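# Swap spare and broken robot arms between case and desk

## Task

An open case on a desk holds a spare robot arm, and a broken robot arm is identified by red tape. Both are heavy, unpowered and limp at every joint. Move the spare arm onto the empty desk on the far side of the room from the case, and place the broken arm inside the case. Success requires all of the following. Both arms end up resting motionless. No part of the spare arm overhangs any desk edge. The broken arm sits low enough that the lid could close, though the lid itself is left open. No part of either arm ever drops freely more than a few centimetres. The case finishes standing upright on its desk. The robot has released everything and moved away. The robot has not toppled and is not left leaning.

## Robot and tools

ROBOT. A wheeled base with differential drive and a central column. It carries a tilting head with two cameras, plus two 6-joint arms (left, right), each ending in a two-finger parallel gripper. With the arms folded it measures 0.73 m long, 0.62 m wide and 1.88 m tall. Its front edge is 0.40 m ahead of the column. It cannot reach the floor: the lowest hand height is about 0.47 m, and reach is about 1 m from the shoulder. The shoulders sit 0.12 m ahead of the column, 1.46 m up and 0.23 m to each side.

FRAMES. The base frame has its origin on the floor under the column, midway between the drive wheels, with x forward, y left and z up. left_hand and right_hand are reported in this frame. Each is the point where that gripper's fingers meet; the tips extend 8 mm past it. A hand's z axis runs along the fingers, and its y axis runs across the opening. quat_wxyz gives the hand orientation. Odometry is expressed in the base frame as it was at the start of the scene.

execute_actions(actions, cameras). actions holds zero or one action. An empty list only returns state and images. An action may contain "base", "joints" or both, plus optional "speeds"; its motions start together.
- base: exactly one key. translate_m is a relative straight drive in metres, from -3 to 3, with forward positive. rotate_rad is a relative turn on the spot in radians, from -3.2 to 3.2, with left (counter-clockwise seen from above) positive. There is no sideways motion. The offset is measured from where the last reported state placed the base.
- joints: a single flat dictionary covering both arms and the head, keyed by name. Every value is an absolute target, not an offset. Units are radians, except the two grippers, which take the fingertip gap in metres (0 is closed, 0.093 is fully open). Ranges are: head_tilt_rad -0.61 to 1.308 (positive looks down); joint1 ±2.879; joint2 0 to 3.141; joint3 0 to 3.019; joint4 -1.692 to 1.57; joint5 ±1.57 (positive swings the hand to the robot's right); joint6 ±2.094 (positive is clockwise seen from behind the hand). These ranges apply to the left_ and right_ versions alike.
- speeds: optional caps for this action only. translate_m accepts 0.05 to 0.8 m/s and rotate_rad accepts 0.1 to 1 rad/s; the maximum is the default. A base move that would last longer than 8.667 s is refused. Speeds have no effect on the arms. No action runs longer than 15 s.
- cameras: a list drawn from cam_head_left, cam_head_right, cam_left_wrist, cam_right_wrist, nav_camera and "all". Omitting it, passing null or passing ["all"] gives every camera; [] gives none.
If a call has an unknown key or an out-of-range number, it is rejected whole and nothing moves. A joint you leave out may still be driving toward its previous target.

wait(seconds): 0 to 10 s with no new command, then the same report.
zoom_image(camera, region): a sharper crop of that camera's latest full image. region is [x0, y0, x1, y1] in pixels with (0,0) at top-left, at most 504x504. Images are 896x504.
read_manual(section): only licence texts.
finished_scene(scene): ends scene 1 or 2 permanently and reports success.

ARM GEOMETRY. Set left joint1 to -1.57 or right joint1 to +1.57, and joints 5 and 6 to 0. The arm then lies in a vertical plane pointing forward. Define a = j2 - 0.35 (upper arm tilt from vertical), b = 1.05 + j2 - j3 (forearm below horizontal) and c = b - j4 (fingers below horizontal; 1.57 means pointing down). The hand is then at forward 0.12 + 0.39 sin a + 0.38 cos b + 0.25 cos c, and height 1.46 + 0.39 cos a - 0.38 sin b - 0.25 sin c. Example: j2, j3, j4 = 0.93, 0.78, 0.14 gives 0.60 m ahead and 1.21 m up. The real hand usually sits up to 5 cm lower and nearer the column, or about 12 cm with a heavy or far-out load. Trust the reported hand position, which is accurate to 1 to 3 cm.

LOADS (fingers down, per arm). 3.2 kg at about 0.4 m ahead and 0.65 to 1.2 m up. 2 kg out to 0.6 m, 0.65 to 1.25 m up. 1 kg out to 0.8 m, 0.9 to 1.2 m up. 0.3 kg out to 0.6 m, 0.65 to 1.6 m up. A grip holds roughly 2 to 6 kg. An overloaded arm, or a loaded arm whose fingers are tilted shallower than about 1.2 rad, settles low and reports time_out or off_target.

GRIPPER. Fingers are 7 cm long, and the body behind them is 10x7 cm. To grasp, command a gap smaller than the object; off_target is then expected. If the reported gap stays at least 0.002 m above the target, something is held.

RESULT LINES. base_status and joint_status: done, off_target, contact_stop (base only; back off 0.05 m before turning again), time_out, not_followed (a self-collision safety check withheld the arm), or limit_stop_at_motor_heat. on_its_own: uncommanded behaviour, where "held at" is a target and not a position. joint_positions; left_hand/right_hand; base_odometry, which counts wheel turns, so slip shows up as travel. If turned_by_wheels and turned_by_imu differ by more than about 4% and 0.05 rad, the base has hit something or slipped. base_tilt is in degrees, with forward and right positive. motor_effort covers the wheels only, in % with the peak in brackets. wheel_motors_off=1 means about 3 s of hard pushing cut the wheels for 2 s. Joint torques are raw and noisy. MOTOR HOT appears from 85 °C; at 100 °C an OVER-TEMPERATURE FAULT makes that arm go limp and drop its load. The pictures line lists images in order.

CAUTIONS. A blocked arm keeps pushing and heats up. To relieve it, send its reported positions back as targets, but a loaded arm sinks about 1 cm per kg each time. After not_followed, move each joint that was involved at least 0.05 rad back. Never let the arms strike or squeeze each other, especially near the centre line. Targets within about 0.03 rad of the current position (0.08 rad for j2 and j3) may not move at all. For gentle contact, step about 0.05 rad per call from your last target. A raised hand may drift toward the column before it lifts. Desk tops between 0.30 and 1.20 m up can slide over the base and strike the column. The carried arms are heavy and limp: support them so no segment swings down or drops, keep the case upright, set the arms down gently, then open the grippers and back away. Stray pushes may occasionally nudge loose objects.

CAMERAS. The head cameras sit 1.47 to 1.58 m up and look ahead, tilted down by about head_tilt_rad. Each wrist camera sits about 10 cm behind the fingertips and looks along the fingers, angled 0.62 rad toward the hand's +x. With the fingers pointing down and forward, that means it looks down and back toward the robot. nav_camera is at the base front, 0.23 m high, looking ahead. Calibration (K, distortion, T_world_to_cam) is given in the base frame.

Each tool is called by a JSON object that holds its "op" and its "data", one argument or row to a line.

## Session

{"op": "execute_actions", "data": {
  "actions": []
}}

Scene clock: 0.00 s.
Joint torques (N m, as the arm reports them, + toward a larger angle): no reading
base_odometry: x=+0.000 y=+0.000 heading=+0.000 (m, m, rad; odometry frame)
turned_by_wheels: +0.000 (rad since the last result)
turned_by_imu: +0.000 (rad since the last result)
base_tilt: forward=-0.3 right=+0.3 (deg)
base_status: not commanded
joint_positions: head_tilt_rad=+0.868 left_joint1_rad=-1.545 left_joint2_rad=+0.881 left_joint3_rad=+0.417 left_joint4_rad=-0.898 left_joint5_rad=+0.013 left_joint6_rad=-0.066 left_gripper_m=+0.094 right_joint1_rad=+1.559 right_joint2_rad=+0.865 right_joint3_rad=+0.388 right_joint4_rad=-0.917 right_joint5_rad=-0.017 right_joint6_rad=+0.010 right_gripper_m=+0.094
joint_status: not commanded
wheel_motors_off: 0
motor_effort: left_wheel=+3 right_wheel=+1 (%)
left_hand: x=+0.1601 y=+0.2282 z=+1.2417 quat_wxyz=(+0.406, +0.043, -0.913, -0.015) (m; base frame)
right_hand: x=+0.1446 y=-0.2250 z=+1.2504 quat_wxyz=(+0.422, -0.013, -0.907, -0.002) (m; base frame)
pictures: cam_head_left, cam_head_right, cam_left_wrist, cam_right_wrist, nav_camera
Images, in order (width x height): cam_head_left 896x504, cam_head_right 896x504, cam_left_wrist 896x504, cam_right_wrist 896x504, nav_camera 896x504.

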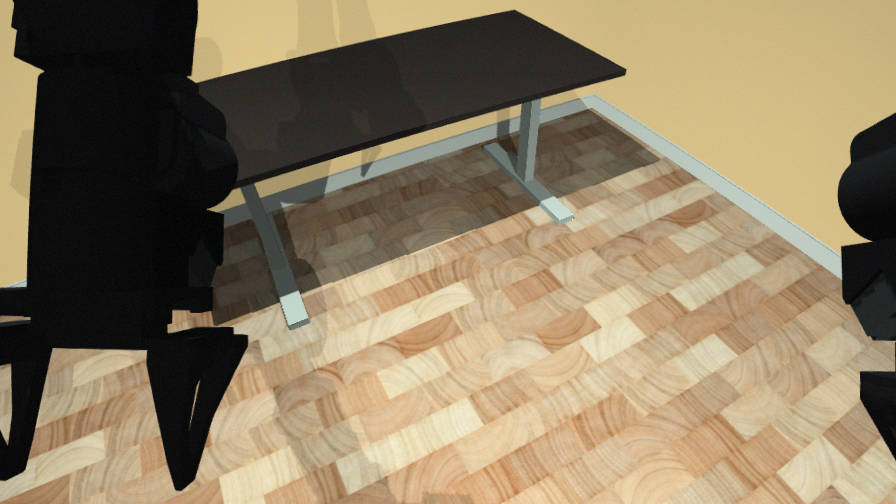

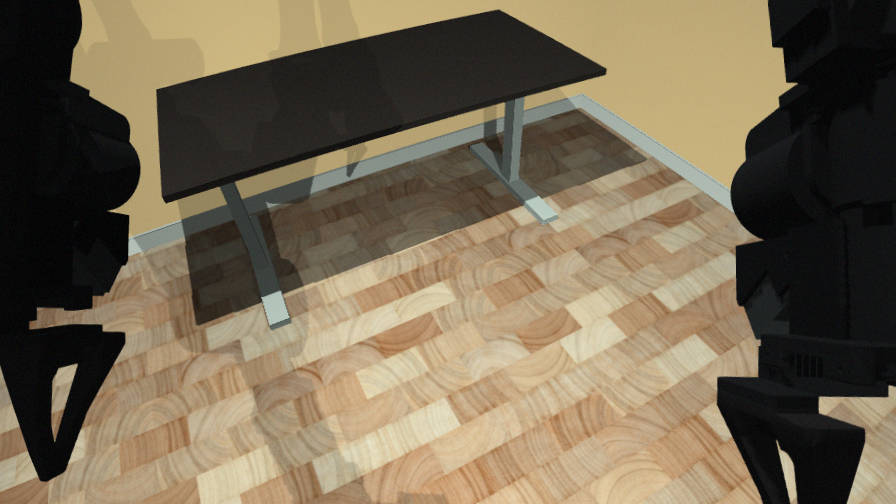

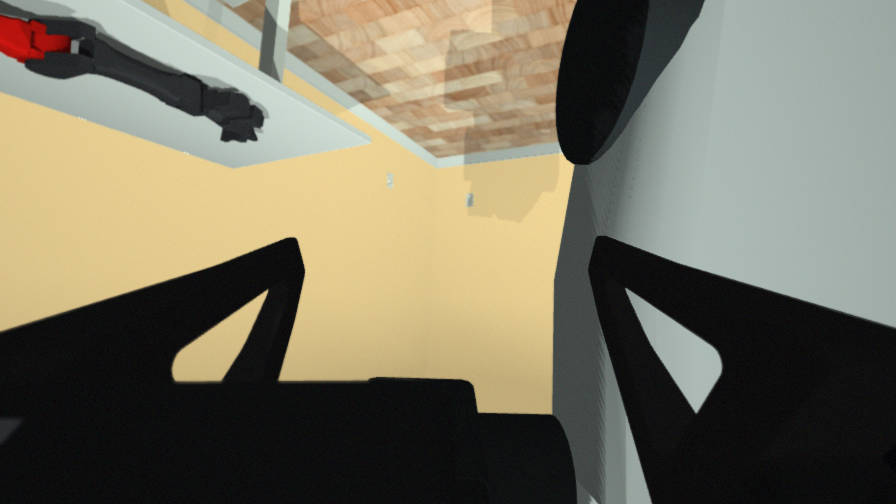

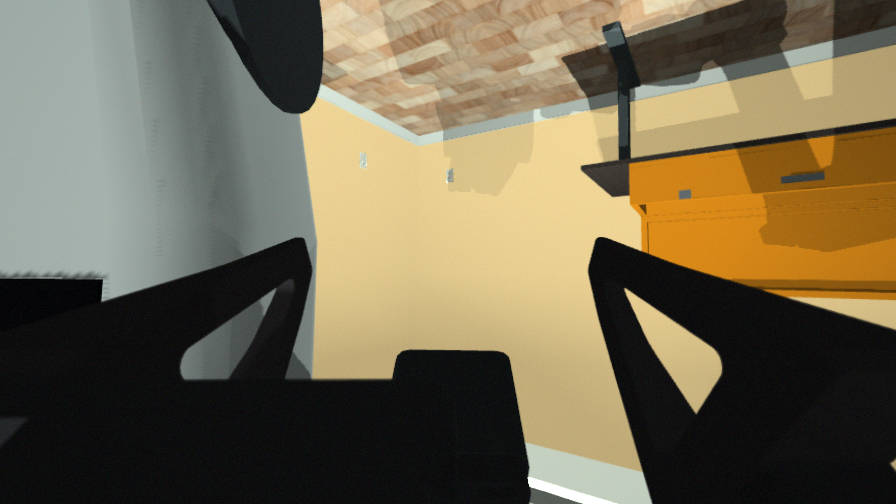

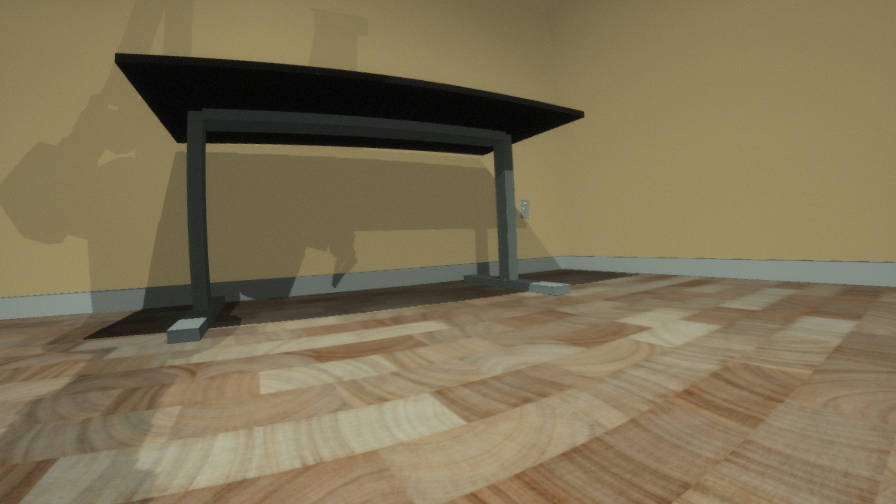

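{"op": "execute_actions", "data": {
  "actions": [
    {"base":{"rotate_rad":-2.55},"joints":{"head_tilt_rad":0.6}}
  ],
  "cameras": ["cam_head_left","nav_camera"]
}}

Scene clock: 7.17 s.
Joint torques (N m, as the arm reports them, + toward a larger angle): left_arm=[ 1.41 -6.6  -0.6  -1.01  0.07 -0.04] | right_arm=[-0.24 -7.   -1.35 -1.2   0.15  0.15]
base_odometry: x=+0.000 y=+0.000 heading=-2.549 (m, m, rad; odometry frame)
turned_by_wheels: -2.549 (rad since the last result)
turned_by_imu: -2.563 (rad since the last result)
base_tilt: forward=-0.3 right=+0.4 (deg)
base_status: done
joint_positions: head_tilt_rad=+0.617 left_joint1_rad=-1.545 left_joint2_rad=+0.881 left_joint3_rad=+0.417 left_joint4_rad=-0.898 left_joint5_rad=+0.013 left_joint6_rad=-0.066 left_gripper_m=+0.094 right_joint1_rad=+1.559 right_joint2_rad=+0.865 right_joint3_rad=+0.388 right_joint4_rad=-0.917 right_joint5_rad=-0.017 right_joint6_rad=+0.010 right_gripper_m=+0.094
joint_status: all done
wheel_motors_off: 0
motor_effort: left_wheel=+3(38) right_wheel=-4(38) (%)
left_hand: x=+0.1601 y=+0.2282 z=+1.2417 quat_wxyz=(+0.406, +0.043, -0.913, -0.015) (m; base frame)
right_hand: x=+0.1446 y=-0.2250 z=+1.2504 quat_wxyz=(+0.422, -0.013, -0.907, -0.002) (m; base frame)
pictures: cam_head_left, nav_camera
camera_calibration (this result's frames):
cam_head_left: T_world_to_cam=[[0.0689603, -0.997613, 0.00360402, 0.0147575], [-0.497786, -0.0375399, -0.866487, 1.34822], [0.864554, 0.0579592, -0.499186, 0.644113], [0, 0, 0, 1]] pos_world=[0.113239, 0.0280022, 1.4897]
Images, in order (width x height): cam_head_left 896x504, nav_camera 896x504.

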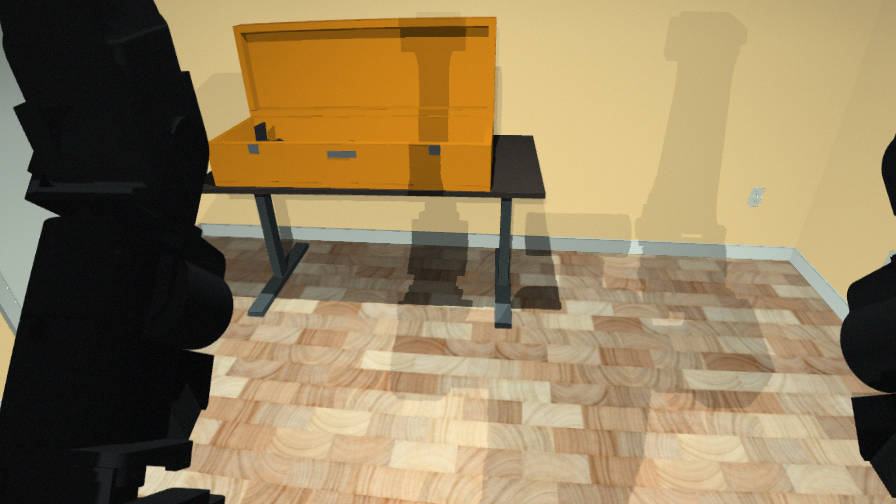

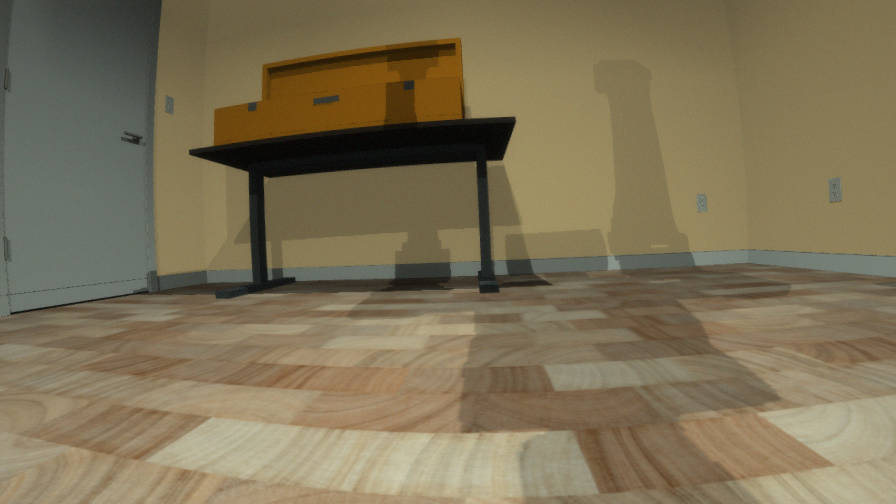

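{"op": "execute_actions", "data": {
  "actions": [
    {"base":{"rotate_rad":0.5}}
  ],
  "cameras": []
}}

{"op": "execute_actions", "data": {
  "actions": [
    {"base":{"translate_m":1.25}}
  ],
  "cameras": []
}}

{"op": "execute_actions", "data": {
  "actions": [
    {"base":{"rotate_rad":-0.52}}
  ],
  "cameras": []
}}

{"op": "execute_actions", "data": {
  "actions": [
    {"base":{"translate_m":0.5},"joints":{"head_tilt_rad":0.95,"left_joint1_rad":-0.9,"right_joint1_rad":0.9}}
  ],
  "cameras": ["cam_head_left","cam_head_right","nav_camera"]
}}

Scene clock: 21.40 s.
Joint torques (N m, as the arm reports them, + toward a larger angle): left_arm=[ 0.95 -6.92 -0.73 -0.99  0.03 -0.05] | right_arm=[ 0.1  -6.87 -1.47 -1.28  0.13  0.1 ]
base_odometry: x=+0.000 y=+0.000 heading=-2.050 (m, m, rad; odometry frame)
turned_by_wheels: +0.499 (rad since the last result)
turned_by_imu: +0.501 (rad since the last result)
base_tilt: forward=-0.3 right=+0.3 (deg)
base_status: done
joint_positions: head_tilt_rad=+0.617 left_joint1_rad=-1.545 left_joint2_rad=+0.881 left_joint3_rad=+0.417 left_joint4_rad=-0.898 left_joint5_rad=+0.013 left_joint6_rad=-0.066 left_gripper_m=+0.094 right_joint1_rad=+1.559 right_joint2_rad=+0.865 right_joint3_rad=+0.388 right_joint4_rad=-0.917 right_joint5_rad=-0.017 right_joint6_rad=+0.010 right_gripper_m=+0.094
joint_status: not commanded
wheel_motors_off: 0
motor_effort: left_wheel=-5(23) right_wheel=-1(23) (%)
left_hand: x=+0.1601 y=+0.2282 z=+1.2417 quat_wxyz=(+0.406, +0.043, -0.913, -0.015) (m; base frame)
right_hand: x=+0.1446 y=-0.2250 z=+1.2504 quat_wxyz=(+0.422, -0.013, -0.907, -0.002) (m; base frame)
pictures: none
No camera images: the call's "cameras" was empty. Leave "cameras" out to get every camera's image.

Scene clock: 24.83 s.
Joint torques (N m, as the arm reports them, + toward a larger angle): left_arm=[ 1.31 -6.68 -0.67 -0.97  0.05 -0.12] | right_arm=[-0.26 -6.89 -1.3  -1.35  0.15  0.13]
base_odometry: x=-0.577 y=-1.109 heading=-2.051 (m, m, rad; odometry frame)
turned_by_wheels: -0.001 (rad since the last result)
turned_by_imu: -0.005 (rad since the last result)
base_tilt: forward=-0.2 right=+0.3 (deg)
base_status: done
joint_positions: head_tilt_rad=+0.617 left_joint1_rad=-1.545 left_joint2_rad=+0.881 left_joint3_rad=+0.417 left_joint4_rad=-0.898 left_joint5_rad=+0.013 left_joint6_rad=-0.066 left_gripper_m=+0.094 right_joint1_rad=+1.559 right_joint2_rad=+0.865 right_joint3_rad=+0.388 right_joint4_rad=-0.917 right_joint5_rad=-0.017 right_joint6_rad=+0.010 right_gripper_m=+0.094
joint_status: not commanded
wheel_motors_off: 0
motor_effort: left_wheel=-2(42) right_wheel=+3(66) (%)
left_hand: x=+0.1603 y=+0.2282 z=+1.2417 quat_wxyz=(+0.406, +0.043, -0.913, -0.015) (m; base frame)
right_hand: x=+0.1444 y=-0.2250 z=+1.2505 quat_wxyz=(+0.422, -0.013, -0.907, -0.002) (m; base frame)
pictures: none
No camera images: the call's "cameras" was empty. Leave "cameras" out to get every camera's image.

Scene clock: 26.60 s.
Joint torques (N m, as the arm reports them, + toward a larger angle): left_arm=[ 1.22 -7.08 -0.77 -0.84  0.03 -0.09] | right_arm=[ 0.23 -7.15 -1.48 -1.14  0.09  0.12]
base_odometry: x=-0.577 y=-1.109 heading=-2.570 (m, m, rad; odometry frame)
turned_by_wheels: -0.519 (rad since the last result)
turned_by_imu: -0.521 (rad since the last result)
base_tilt: forward=-0.2 right=+0.3 (deg)
base_status: done
joint_positions: head_tilt_rad=+0.617 left_joint1_rad=-1.545 left_joint2_rad=+0.881 left_joint3_rad=+0.417 left_joint4_rad=-0.898 left_joint5_rad=+0.013 left_joint6_rad=-0.066 left_gripper_m=+0.094 right_joint1_rad=+1.559 right_joint2_rad=+0.865 right_joint3_rad=+0.388 right_joint4_rad=-0.917 right_joint5_rad=-0.017 right_joint6_rad=+0.010 right_gripper_m=+0.094
joint_status: not commanded
wheel_motors_off: 0
motor_effort: left_wheel=+4(32) right_wheel=-4(51) (%)
left_hand: x=+0.1603 y=+0.2282 z=+1.2417 quat_wxyz=(+0.406, +0.043, -0.913, -0.015) (m; base frame)
right_hand: x=+0.1444 y=-0.2250 z=+1.2505 quat_wxyz=(+0.422, -0.013, -0.907, -0.002) (m; base frame)
pictures: none
No camera images: the call's "cameras" was empty. Leave "cameras" out to get every camera's image.

Scene clock: 28.97 s.
Joint torques (N m, as the arm reports them, + toward a larger angle): left_arm=[ 3.   -5.66 -0.04 -0.59 -0.36 -0.12] | right_arm=[-1.53 -5.37 -0.29 -0.8   0.54  0.15]
base_odometry: x=-0.998 y=-1.379 heading=-2.570 (m, m, rad; odometry frame)
turned_by_wheels: +0.000 (rad since the last result)
turned_by_imu: -0.002 (rad since the last result)
base_tilt: forward=-0.3 right=+0.3 (deg)
base_status: done
joint_positions: head_tilt_rad=+0.951 left_joint1_rad=-0.904 left_joint2_rad=+0.881 left_joint3_rad=+0.418 left_joint4_rad=-0.898 left_joint5_rad=+0.013 left_joint6_rad=-0.066 left_gripper_m=+0.094 right_joint1_rad=+0.899 right_joint2_rad=+0.865 right_joint3_rad=+0.389 right_joint4_rad=-0.917 right_joint5_rad=-0.017 right_joint6_rad=+0.010 right_gripper_m=+0.094
joint_status: all done
wheel_motors_off: 0
motor_effort: left_wheel=-1(53) right_wheel=+1(59) (%)
left_hand: x=+0.1373 y=+0.3628 z=+1.2820 quat_wxyz=(+0.376, +0.295, -0.855, -0.199) (m; base frame)
right_hand: x=+0.1226 y=-0.3542 z=+1.2888 quat_wxyz=(+0.395, -0.278, -0.856, +0.184) (m; base frame)
pictures: cam_head_left, cam_head_right, nav_camera
camera_calibration (this result's frames):
cam_head_left: T_world_to_cam=[[0.0663398, -0.997613, -0.0191716, 0.0499629], [-0.754032, -0.0375399, -0.655764, 1.03652], [0.653479, 0.0579592, -0.754722, 1.04819], [0, 0, 0, 1]] pos_world=[0.0932855, 0.0280022, 1.47177]
cam_head_right: T_world_to_cam=[[0.0636238, -0.996463, -0.0548998, 0.0306036], [-0.765933, -0.013491, -0.642778, 1.01316], [0.639764, 0.0829456, -0.764082, 1.06122], [0, 0, 0, 1]] pos_world=[0.0951386, -0.0438595, 1.46378]
Images, in order (width x height): cam_head_left 896x504, cam_head_right 896x504, nav_camera 896x504.

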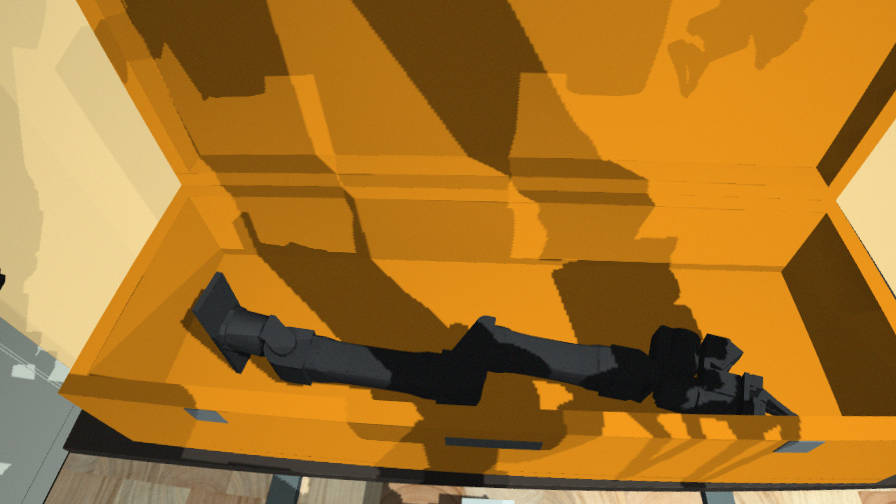

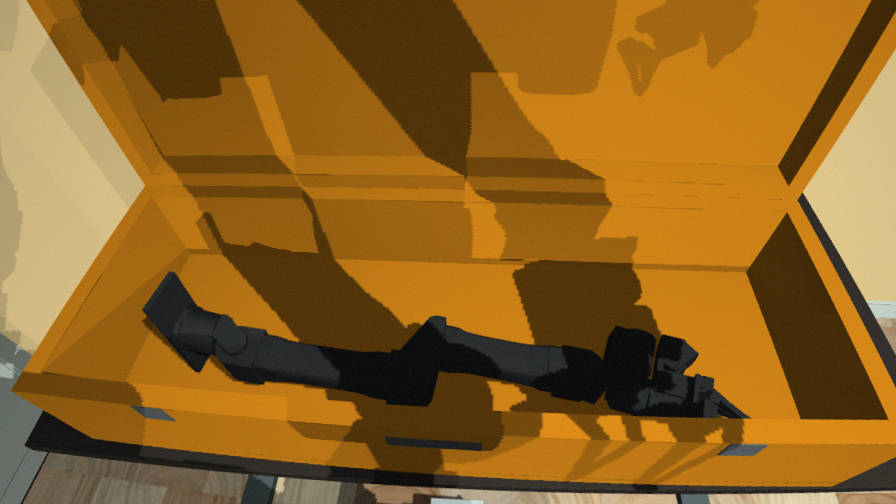

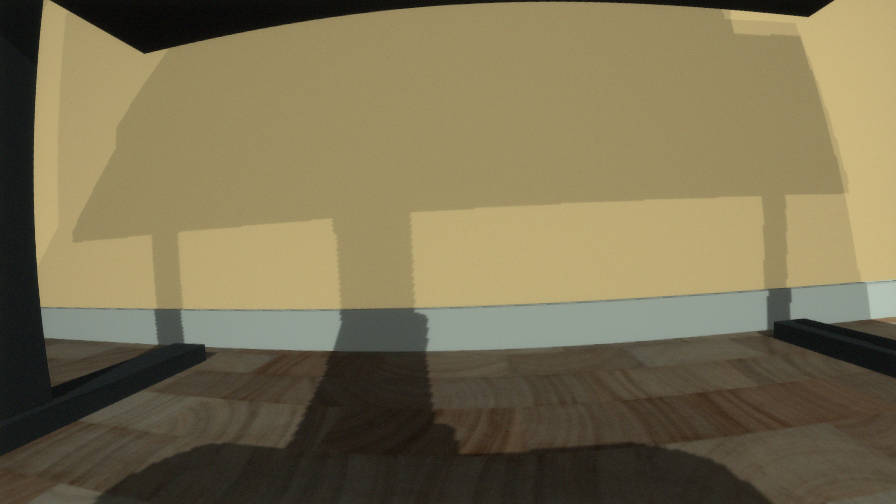

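{"op": "execute_actions", "data": {
  "actions": [
    {"joints":{"head_tilt_rad":1.15,"left_joint1_rad":-1.62,"right_joint1_rad":1.78,"left_joint2_rad":1.1,"left_joint3_rad":0.64,"left_joint4_rad":-0.05,"left_joint6_rad":-1.45,"right_joint2_rad":1.13,"right_joint3_rad":0.72,"right_joint4_rad":-0.1,"right_joint6_rad":1.7}}
  ]
}}

Scene clock: 48.93 s.
Joint torques (N m, as the arm reports them, + toward a larger angle): left_arm=[  1.32 -11.32   0.21   0.74  -0.03  -0.16] | right_arm=[  1.36 -12.18   0.63   1.07   0.02   0.27]
base_odometry: x=-0.998 y=-1.379 heading=-2.570 (m, m, rad; odometry frame)
turned_by_wheels: +0.000 (rad since the last result)
turned_by_imu: -0.002 (rad since the last result)
base_tilt: forward=-0.3 right=+0.4 (deg)
base_status: not commanded
joint_positions: head_tilt_rad=+1.148 left_joint1_rad=-1.620 left_joint2_rad=+1.099 left_joint3_rad=+0.645 left_joint4_rad=-0.055 left_joint5_rad=+0.013 left_joint6_rad=-1.441 left_gripper_m=+0.094 right_joint1_rad=+1.786 right_joint2_rad=+1.127 right_joint3_rad=+0.724 right_joint4_rad=-0.114 right_joint5_rad=-0.017 right_joint6_rad=+1.686 right_gripper_m=+0.094
joint_status: all done
wheel_motors_off: 0
motor_effort: left_wheel=-1(1) right_wheel=-1(3) (%)
left_hand: x=+0.4169 y=+0.1995 z=+1.1106 quat_wxyz=(+0.013, +0.651, -0.759, +0.025) (m; base frame)
right_hand: x=+0.4366 y=-0.1191 z=+1.1147 quat_wxyz=(+0.074, -0.706, -0.701, -0.070) (m; base frame)
pictures: cam_head_left, cam_head_right, cam_left_wrist, cam_right_wrist, nav_camera
camera_calibration (this result's frames):
cam_head_left: T_world_to_cam=[[0.0613023, -0.997613, -0.031789, 0.0696457], [-0.867829, -0.0375399, -0.495442, 0.795318], [0.493066, 0.0579592, -0.868059, 1.23075], [0, 0, 0, 1]] pos_world=[0.0790886, 0.0280022, 1.46461]
cam_head_right: T_world_to_cam=[[0.0516438, -0.996463, -0.066294, 0.0487497], [-0.876958, -0.013491, -0.480378, 0.768616], [0.477784, 0.0829456, -0.874553, 1.23944], [0, 0, 0, 1]] pos_world=[0.0793413, -0.0438595, 1.45641]
cam_left_wrist: T_world_to_cam=[[0.987284, -0.151789, 0.0472277, -0.443183], [-0.148535, -0.774996, 0.614263, -0.460481], [-0.0566371, -0.613467, -0.787687, 1.14606], [0, 0, 0, 1]] pos_world=[0.434059, 0.278926, 1.20652]
cam_right_wrist: T_world_to_cam=[[-0.999912, 0.00538411, 0.0121419, 0.423079], [0.0125626, 0.680167, 0.73295, -0.733893], [-0.00431225, 0.733038, -0.680174, 0.972542], [0, 0, 0, 1]] pos_world=[0.436455, -0.216018, 1.19427]
Images, in order (width x height): cam_head_left 896x504, cam_head_right 896x504, cam_left_wrist 896x504, cam_right_wrist 896x504, nav_camera 896x504.

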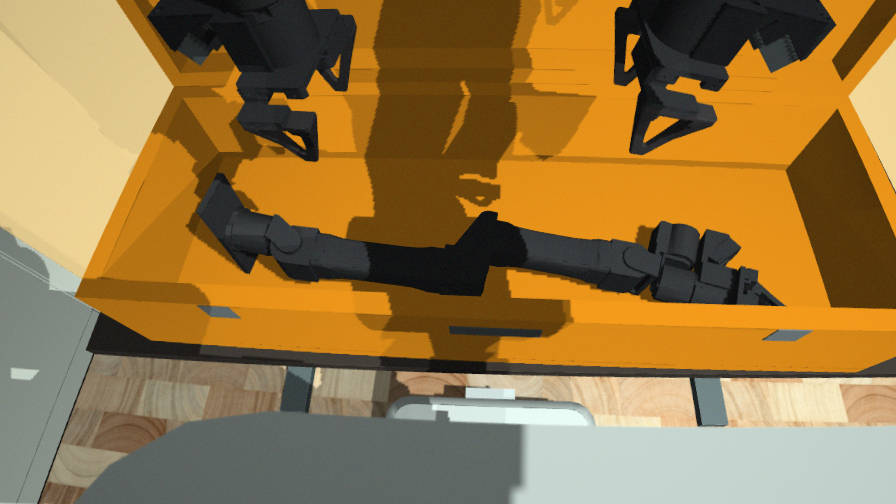

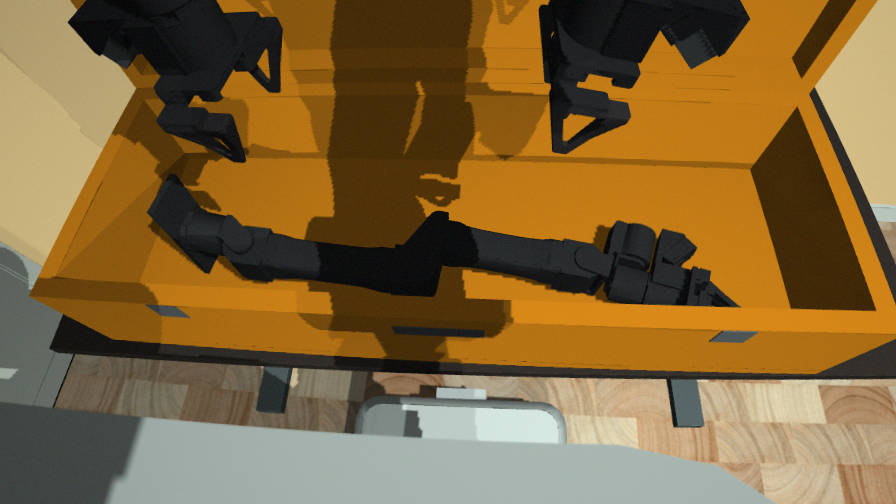

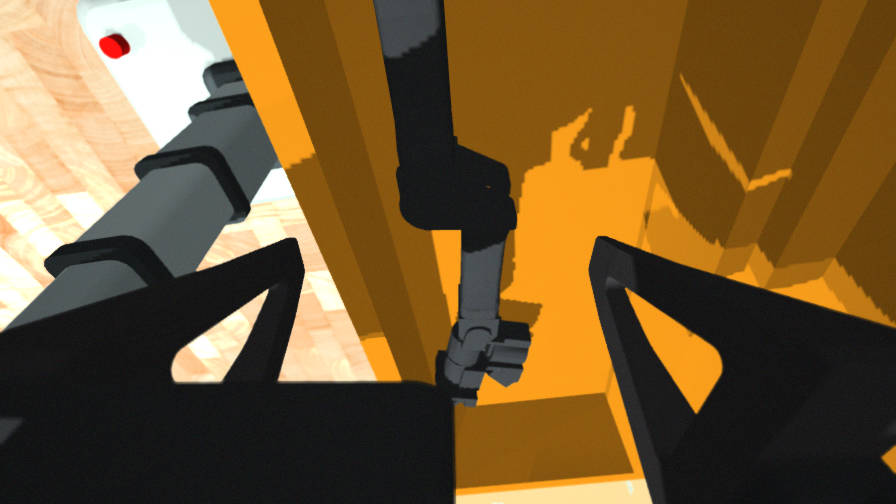

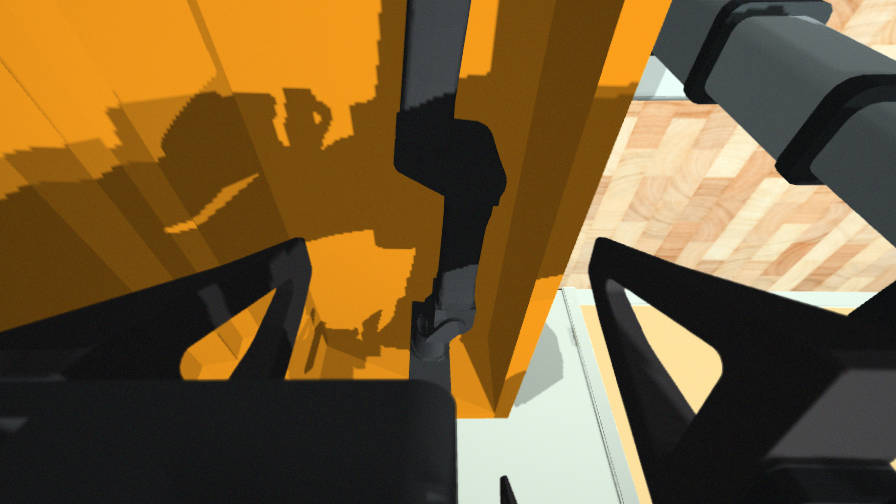

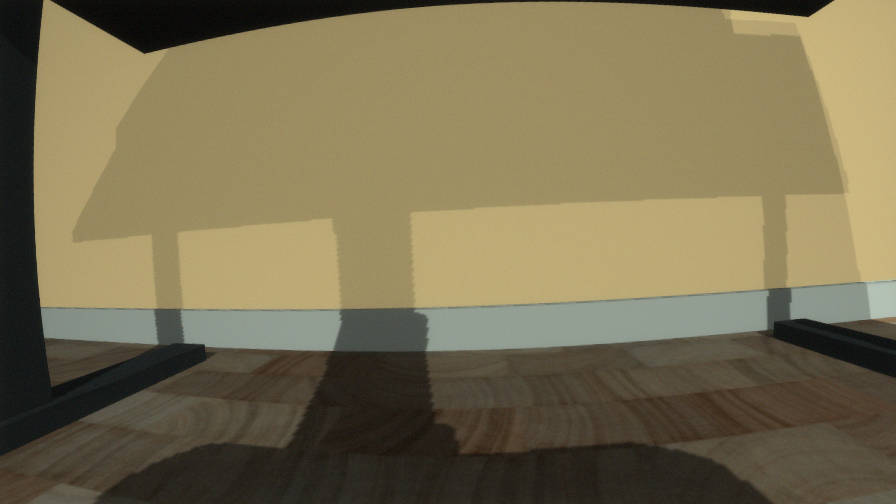

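{"op": "execute_actions", "data": {
  "actions": [
    {"joints":{"left_joint1_rad":-1.6,"right_joint1_rad":1.72,"left_joint2_rad":1.66,"left_joint3_rad":0.95,"left_joint4_rad":0.18,"left_joint6_rad":-1.5,"right_joint2_rad":1.68,"right_joint3_rad":1.01,"right_joint4_rad":0.15,"right_joint6_rad":1.74}}
  ],
  "cameras": ["cam_head_left","cam_left_wrist","cam_right_wrist"]
}}

Scene clock: 59.30 s.
Joint torques (N m, as the arm reports them, + toward a larger angle): left_arm=[  1.47 -16.25  -1.35   0.47   0.02  -0.12] | right_arm=[  2.44 -15.49  -1.94   0.42   0.09   0.25]
base_odometry: x=-0.998 y=-1.379 heading=-2.570 (m, m, rad; odometry frame)
turned_by_wheels: +0.000 (rad since the last result)
turned_by_imu: -0.002 (rad since the last result)
base_tilt: forward=-0.3 right=+0.3 (deg)
base_status: not commanded
joint_positions: head_tilt_rad=+1.148 left_joint1_rad=-1.610 left_joint2_rad=+1.678 left_joint3_rad=+0.946 left_joint4_rad=+0.179 left_joint5_rad=+0.013 left_joint6_rad=-1.492 left_gripper_m=+0.094 right_joint1_rad=+1.715 right_joint2_rad=+1.699 right_joint3_rad=+1.008 right_joint4_rad=+0.149 right_joint5_rad=-0.017 right_joint6_rad=+1.727 right_gripper_m=+0.094
joint_status: all done
wheel_motors_off: 0
motor_effort: left_wheel=-2(5) right_wheel=+0(4) (%)
left_hand: x=+0.4109 y=+0.1982 z=+0.9282 quat_wxyz=(+0.027, +0.671, -0.741, +0.007) (m; base frame)
right_hand: x=+0.4281 y=-0.1304 z=+0.9230 quat_wxyz=(+0.059, -0.734, -0.675, -0.039) (m; base frame)
pictures: cam_head_left, cam_left_wrist, cam_right_wrist
camera_calibration (this result's frames):
cam_head_left: T_world_to_cam=[[0.061301, -0.997613, -0.0317916, 0.0696497], [-0.86785, -0.0375399, -0.495406, 0.795263], [0.49303, 0.0579592, -0.86808, 1.23078], [0, 0, 0, 1]] pos_world=[0.0790854, 0.0280022, 1.46461]
cam_left_wrist: T_world_to_cam=[[0.995134, -0.0985298, -0.000775068, -0.39805], [-0.0774675, -0.787221, 0.611786, -0.374846], [-0.0608893, -0.608749, -0.791023, 1.00508], [0, 0, 0, 1]] pos_world=[0.428273, 0.277534, 1.02406]
cam_right_wrist: T_world_to_cam=[[-0.996019, 0.0792438, 0.0408117, 0.398463], [0.0855837, 0.722236, 0.686332, -0.568309], [0.0249119, 0.687092, -0.726143, 0.874359], [0, 0, 0, 1]] pos_world=[0.423733, -0.221888, 1.0087]
Images, in order (width x height): cam_head_left 896x504, cam_left_wrist 896x504, cam_right_wrist 896x504.

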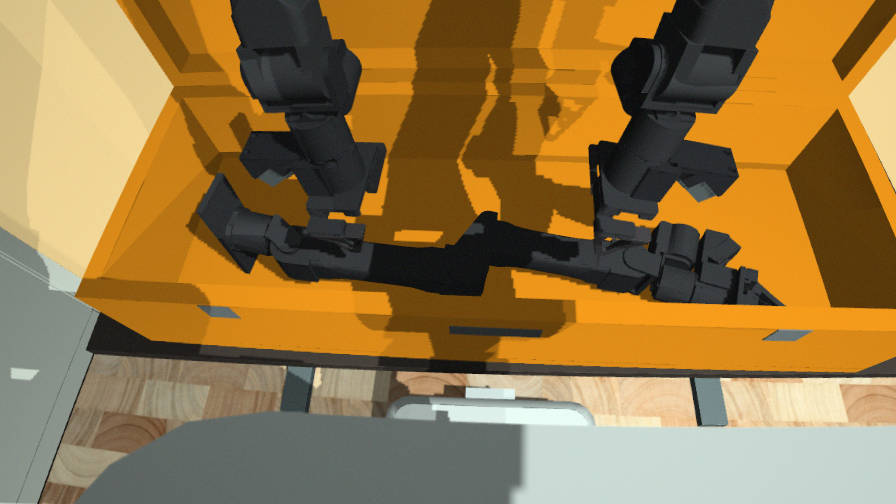

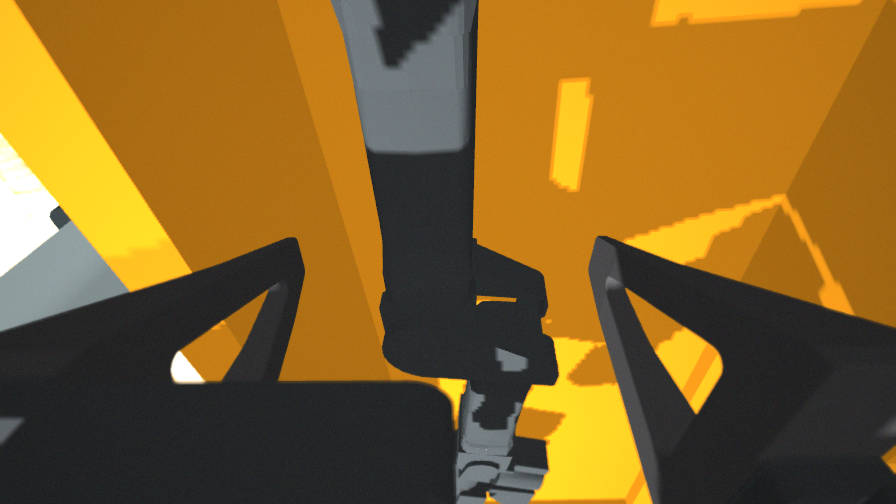

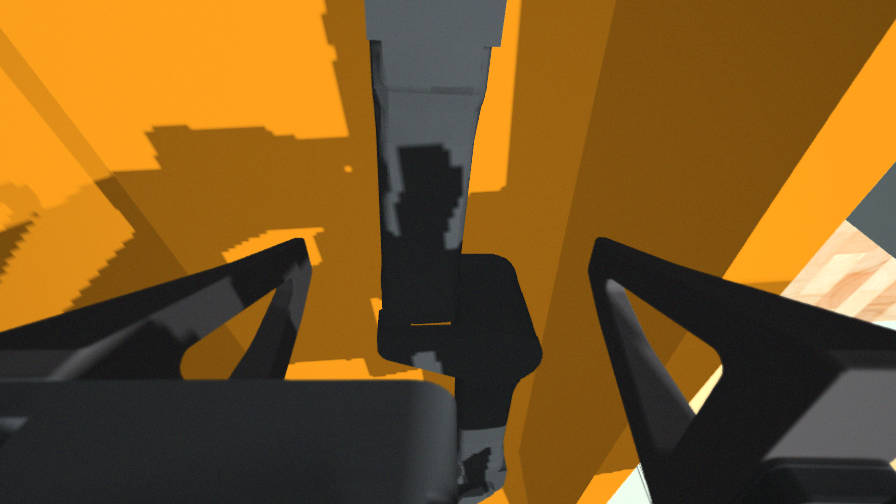

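{"op": "execute_actions", "data": {
  "actions": [
    {"joints":{"left_joint1_rad":-1.57,"right_joint1_rad":1.68,"left_joint2_rad":1.94,"left_joint3_rad":1.14,"left_joint4_rad":0.3,"left_joint6_rad":-1.54,"right_joint2_rad":1.96,"right_joint3_rad":1.26,"right_joint4_rad":0.2}}
  ],
  "cameras": ["cam_head_left","cam_left_wrist","cam_right_wrist"]
}}

Scene clock: 70.30 s.
Joint torques (N m, as the arm reports them, + toward a larger angle): left_arm=[  1.47 -10.08  -3.55  -0.16  -0.13  -0.15] | right_arm=[  1.85 -11.5   -1.32   0.81   0.4    0.19]
base_odometry: x=-0.998 y=-1.379 heading=-2.570 (m, m, rad; odometry frame)
turned_by_wheels: +0.000 (rad since the last result)
turned_by_imu: -0.002 (rad since the last result)
base_tilt: forward=-0.3 right=+0.3 (deg)
base_status: not commanded
joint_positions: head_tilt_rad=+1.148 left_joint1_rad=-1.574 left_joint2_rad=+1.885 left_joint3_rad=+1.167 left_joint4_rad=+0.322 left_joint5_rad=+0.015 left_joint6_rad=-1.532 left_gripper_m=+0.094 right_joint1_rad=+1.685 right_joint2_rad=+1.916 right_joint3_rad=+1.259 right_joint4_rad=+0.192 right_joint5_rad=-0.024 right_joint6_rad=+1.732 right_gripper_m=+0.094
joint_status: all done
wheel_motors_off: 0
motor_effort: left_wheel=-3(8) right_wheel=+0(3) (%)
left_hand: x=+0.4659 y=+0.2199 z=+0.8498 quat_wxyz=(-0.040, +0.691, -0.720, +0.050) (m; base frame)
right_hand: x=+0.4696 y=-0.1379 z=+0.8372 quat_wxyz=(+0.028, -0.742, -0.667, -0.062) (m; base frame)
pictures: cam_head_left, cam_left_wrist, cam_right_wrist
camera_calibration (this result's frames):
cam_head_left: T_world_to_cam=[[0.061297, -0.997613, -0.0317992, 0.0696616], [-0.867911, -0.0375399, -0.495298, 0.7951], [0.492922, 0.0579592, -0.868141, 1.23088], [0, 0, 0, 1]] pos_world=[0.0790761, 0.0280022, 1.46461]
cam_left_wrist: T_world_to_cam=[[0.987462, -0.0401792, 0.152661, -0.590384], [-0.121912, -0.808458, 0.575789, -0.249527], [0.100285, -0.587181, -0.803219, 0.890155], [0, 0, 0, 1]] pos_world=[0.463292, 0.297229, 0.948793]
cam_right_wrist: T_world_to_cam=[[-0.993545, 0.107876, -0.0350793, 0.510224], [0.0552014, 0.729945, 0.681274, -0.488026], [0.0990993, 0.67494, -0.731188, 0.783832], [0, 0, 0, 1]] pos_world=[0.456193, -0.227849, 0.923506]
Images, in order (width x height): cam_head_left 896x504, cam_left_wrist 896x504, cam_right_wrist 896x504.

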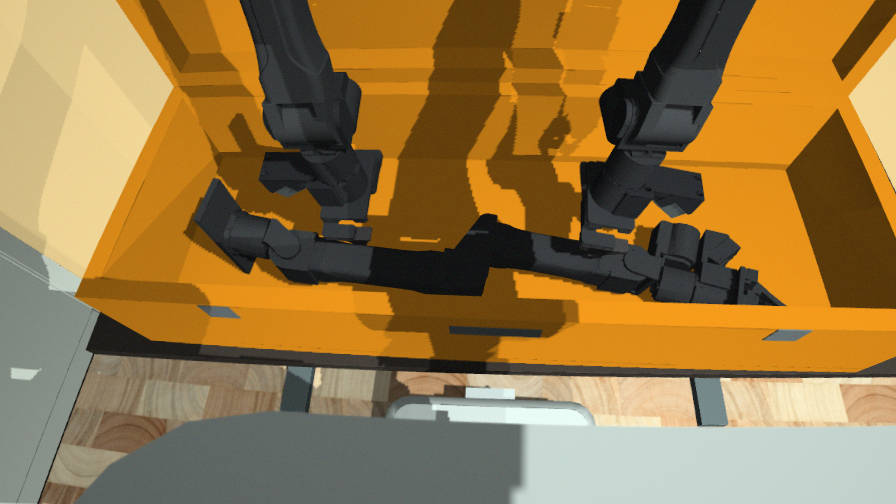

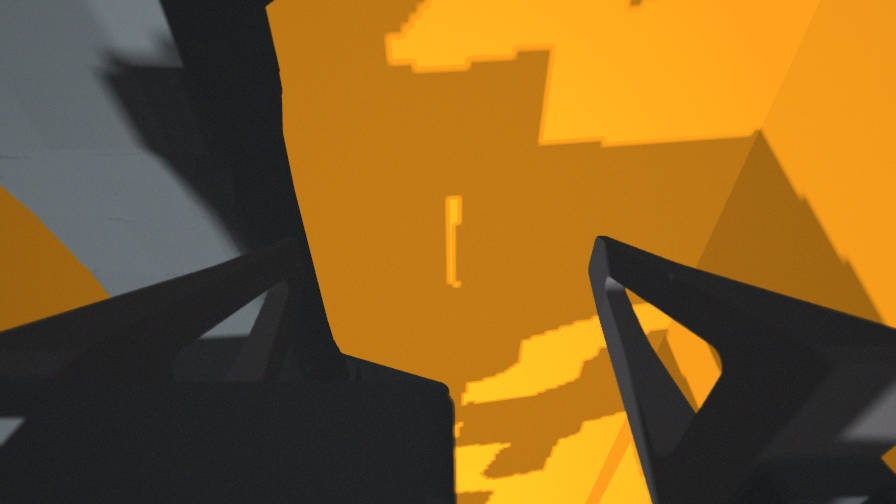

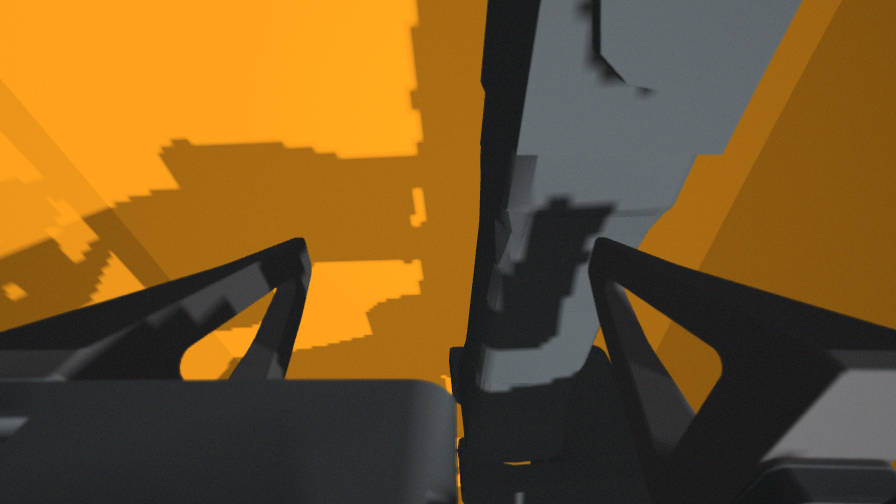

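{"op": "execute_actions", "data": {
  "actions": [
    {"joints":{"left_joint2_rad":1.76,"right_joint2_rad":1.8}}
  ],
  "cameras": []
}}

{"op": "execute_actions", "data": {
  "actions": [
    {"joints":{"left_joint3_rad":0.96,"right_joint3_rad":1.09,"left_joint4_rad":0.29}}
  ],
  "cameras": []
}}

{"op": "execute_actions", "data": {
  "actions": [
    {"joints":{"left_joint2_rad":1.81,"right_joint2_rad":1.85,"left_joint3_rad":1.01,"right_joint3_rad":1.14}}
  ],
  "cameras": ["cam_left_wrist","cam_right_wrist"]
}}

Scene clock: 84.63 s.
Joint torques (N m, as the arm reports them, + toward a larger angle): left_arm=[  1.84 -15.69  -0.62   0.66  -0.12  -0.12] | right_arm=[  1.38 -15.44  -0.44   1.     0.3    0.21]
base_odometry: x=-0.998 y=-1.379 heading=-2.570 (m, m, rad; odometry frame)
turned_by_wheels: +0.000 (rad since the last result)
turned_by_imu: -0.002 (rad since the last result)
base_tilt: forward=-0.3 right=+0.3 (deg)
base_status: not commanded
joint_positions: head_tilt_rad=+1.148 left_joint1_rad=-1.574 left_joint2_rad=+1.753 left_joint3_rad=+1.142 left_joint4_rad=+0.304 left_joint5_rad=+0.015 left_joint6_rad=-1.532 left_gripper_m=+0.094 right_joint1_rad=+1.685 right_joint2_rad=+1.796 right_joint3_rad=+1.263 right_joint4_rad=+0.192 right_joint5_rad=-0.020 right_joint6_rad=+1.732 right_gripper_m=+0.094
joint_status: all done
wheel_motors_off: 0
motor_effort: left_wheel=-1(4) right_wheel=+1(0) (%)
left_hand: x=+0.5229 y=+0.2199 z=+0.8983 quat_wxyz=(-0.072, +0.688, -0.717, +0.081) (m; base frame)
right_hand: x=+0.5443 y=-0.1388 z=+0.8832 quat_wxyz=(-0.012, -0.741, -0.663, -0.109) (m; base frame)
pictures: none
No camera images: the call's "cameras" was empty. Leave "cameras" out to get every camera's image.

Scene clock: 85.63 s.
Joint torques (N m, as the arm reports them, + toward a larger angle): left_arm=[  1.73 -12.95  -2.08   0.71  -0.11  -0.18] | right_arm=[  1.61 -13.75  -1.85   0.74   0.24   0.2 ]
base_odometry: x=-0.998 y=-1.379 heading=-2.570 (m, m, rad; odometry frame)
turned_by_wheels: +0.000 (rad since the last result)
turned_by_imu: +0.000 (rad since the last result)
base_tilt: forward=-0.3 right=+0.3 (deg)
base_status: not commanded
joint_positions: head_tilt_rad=+1.148 left_joint1_rad=-1.574 left_joint2_rad=+1.757 left_joint3_rad=+0.956 left_joint4_rad=+0.289 left_joint5_rad=+0.015 left_joint6_rad=-1.533 left_gripper_m=+0.094 right_joint1_rad=+1.685 right_joint2_rad=+1.796 right_joint3_rad=+1.089 right_joint4_rad=+0.192 right_joint5_rad=-0.020 right_joint6_rad=+1.732 right_gripper_m=+0.094
joint_status: all done
wheel_motors_off: 0
motor_effort: left_wheel=-2(3) right_wheel=+1(2) (%)
left_hand: x=+0.4021 y=+0.2201 z=+0.9042 quat_wxyz=(+0.002, +0.693, -0.721, +0.010) (m; base frame)
right_hand: x=+0.4357 y=-0.1452 z=+0.8852 quat_wxyz=(+0.043, -0.742, -0.668, -0.041) (m; base frame)
pictures: none
No camera images: the call's "cameras" was empty. Leave "cameras" out to get every camera's image.

Scene clock: 86.37 s.
Joint torques (N m, as the arm reports them, + toward a larger angle): left_arm=[  1.8  -12.1   -2.53   0.66  -0.07  -0.14] | right_arm=[  1.4  -13.19  -2.23   0.82   0.26   0.2 ]
base_odometry: x=-0.998 y=-1.379 heading=-2.570 (m, m, rad; odometry frame)
turned_by_wheels: +0.000 (rad since the last result)
turned_by_imu: +0.000 (rad since the last result)
base_tilt: forward=-0.3 right=+0.3 (deg)
base_status: not commanded
joint_positions: head_tilt_rad=+1.148 left_joint1_rad=-1.574 left_joint2_rad=+1.793 left_joint3_rad=+1.014 left_joint4_rad=+0.289 left_joint5_rad=+0.015 left_joint6_rad=-1.533 left_gripper_m=+0.094 right_joint1_rad=+1.685 right_joint2_rad=+1.826 right_joint3_rad=+1.145 right_joint4_rad=+0.192 right_joint5_rad=-0.020 right_joint6_rad=+1.732 right_gripper_m=+0.094
joint_status: all done
wheel_motors_off: 0
motor_effort: left_wheel=-3(3) right_wheel=+2(3) (%)
left_hand: x=+0.4172 y=+0.2201 z=+0.8884 quat_wxyz=(-0.006, +0.693, -0.721, +0.018) (m; base frame)
right_hand: x=+0.4532 y=-0.1429 z=+0.8724 quat_wxyz=(+0.034, -0.742, -0.667, -0.052) (m; base frame)
pictures: cam_left_wrist, cam_right_wrist
camera_calibration (this result's frames):
cam_left_wrist: T_world_to_cam=[[0.99745, -0.0400505, 0.0590671, -0.469244], [-0.0670847, -0.808534, 0.584614, -0.308275], [0.0243437, -0.587086, -0.809159, 0.963118], [0, 0, 0, 1]] pos_world=[0.423921, 0.297388, 0.987254]
cam_right_wrist: T_world_to_cam=[[-0.994336, 0.105592, -0.0120948, 0.475692], [0.0696792, 0.733589, 0.676012, -0.508847], [0.0802538, 0.67134, -0.736791, 0.827545], [0, 0, 0, 1]] pos_world=[0.44204, -0.232509, 0.959468]
Images, in order (width x height): cam_left_wrist 896x504, cam_right_wrist 896x504.

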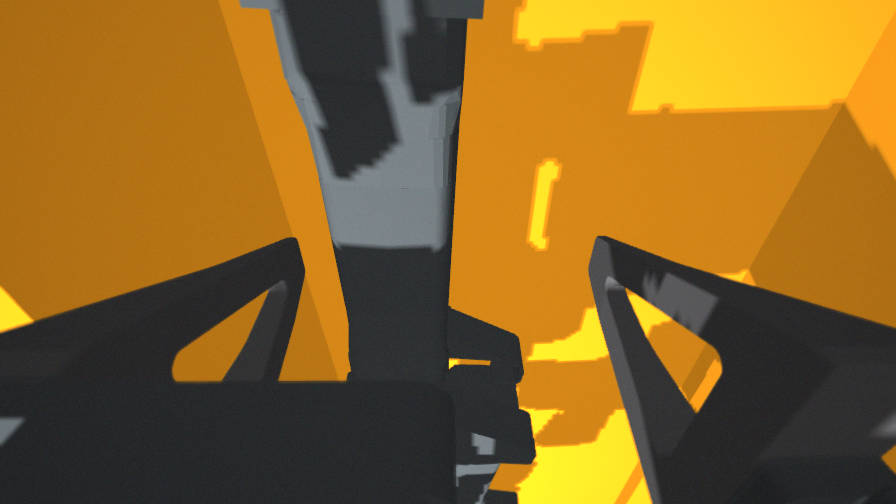

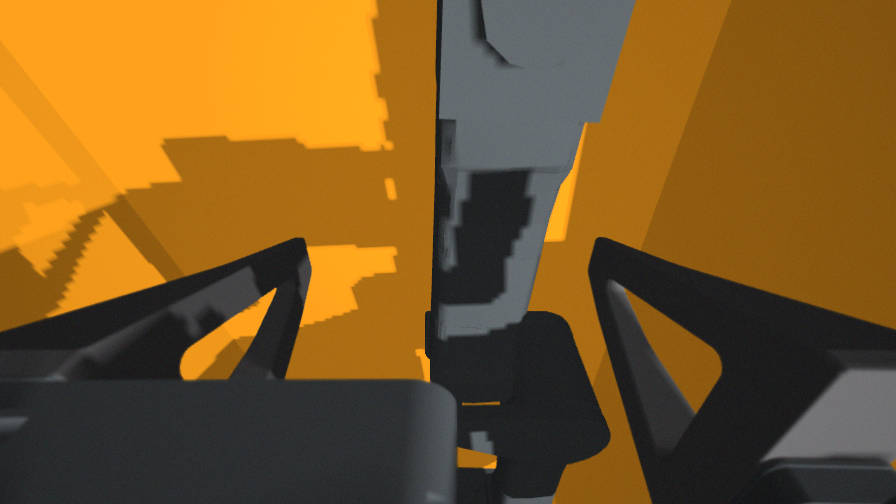

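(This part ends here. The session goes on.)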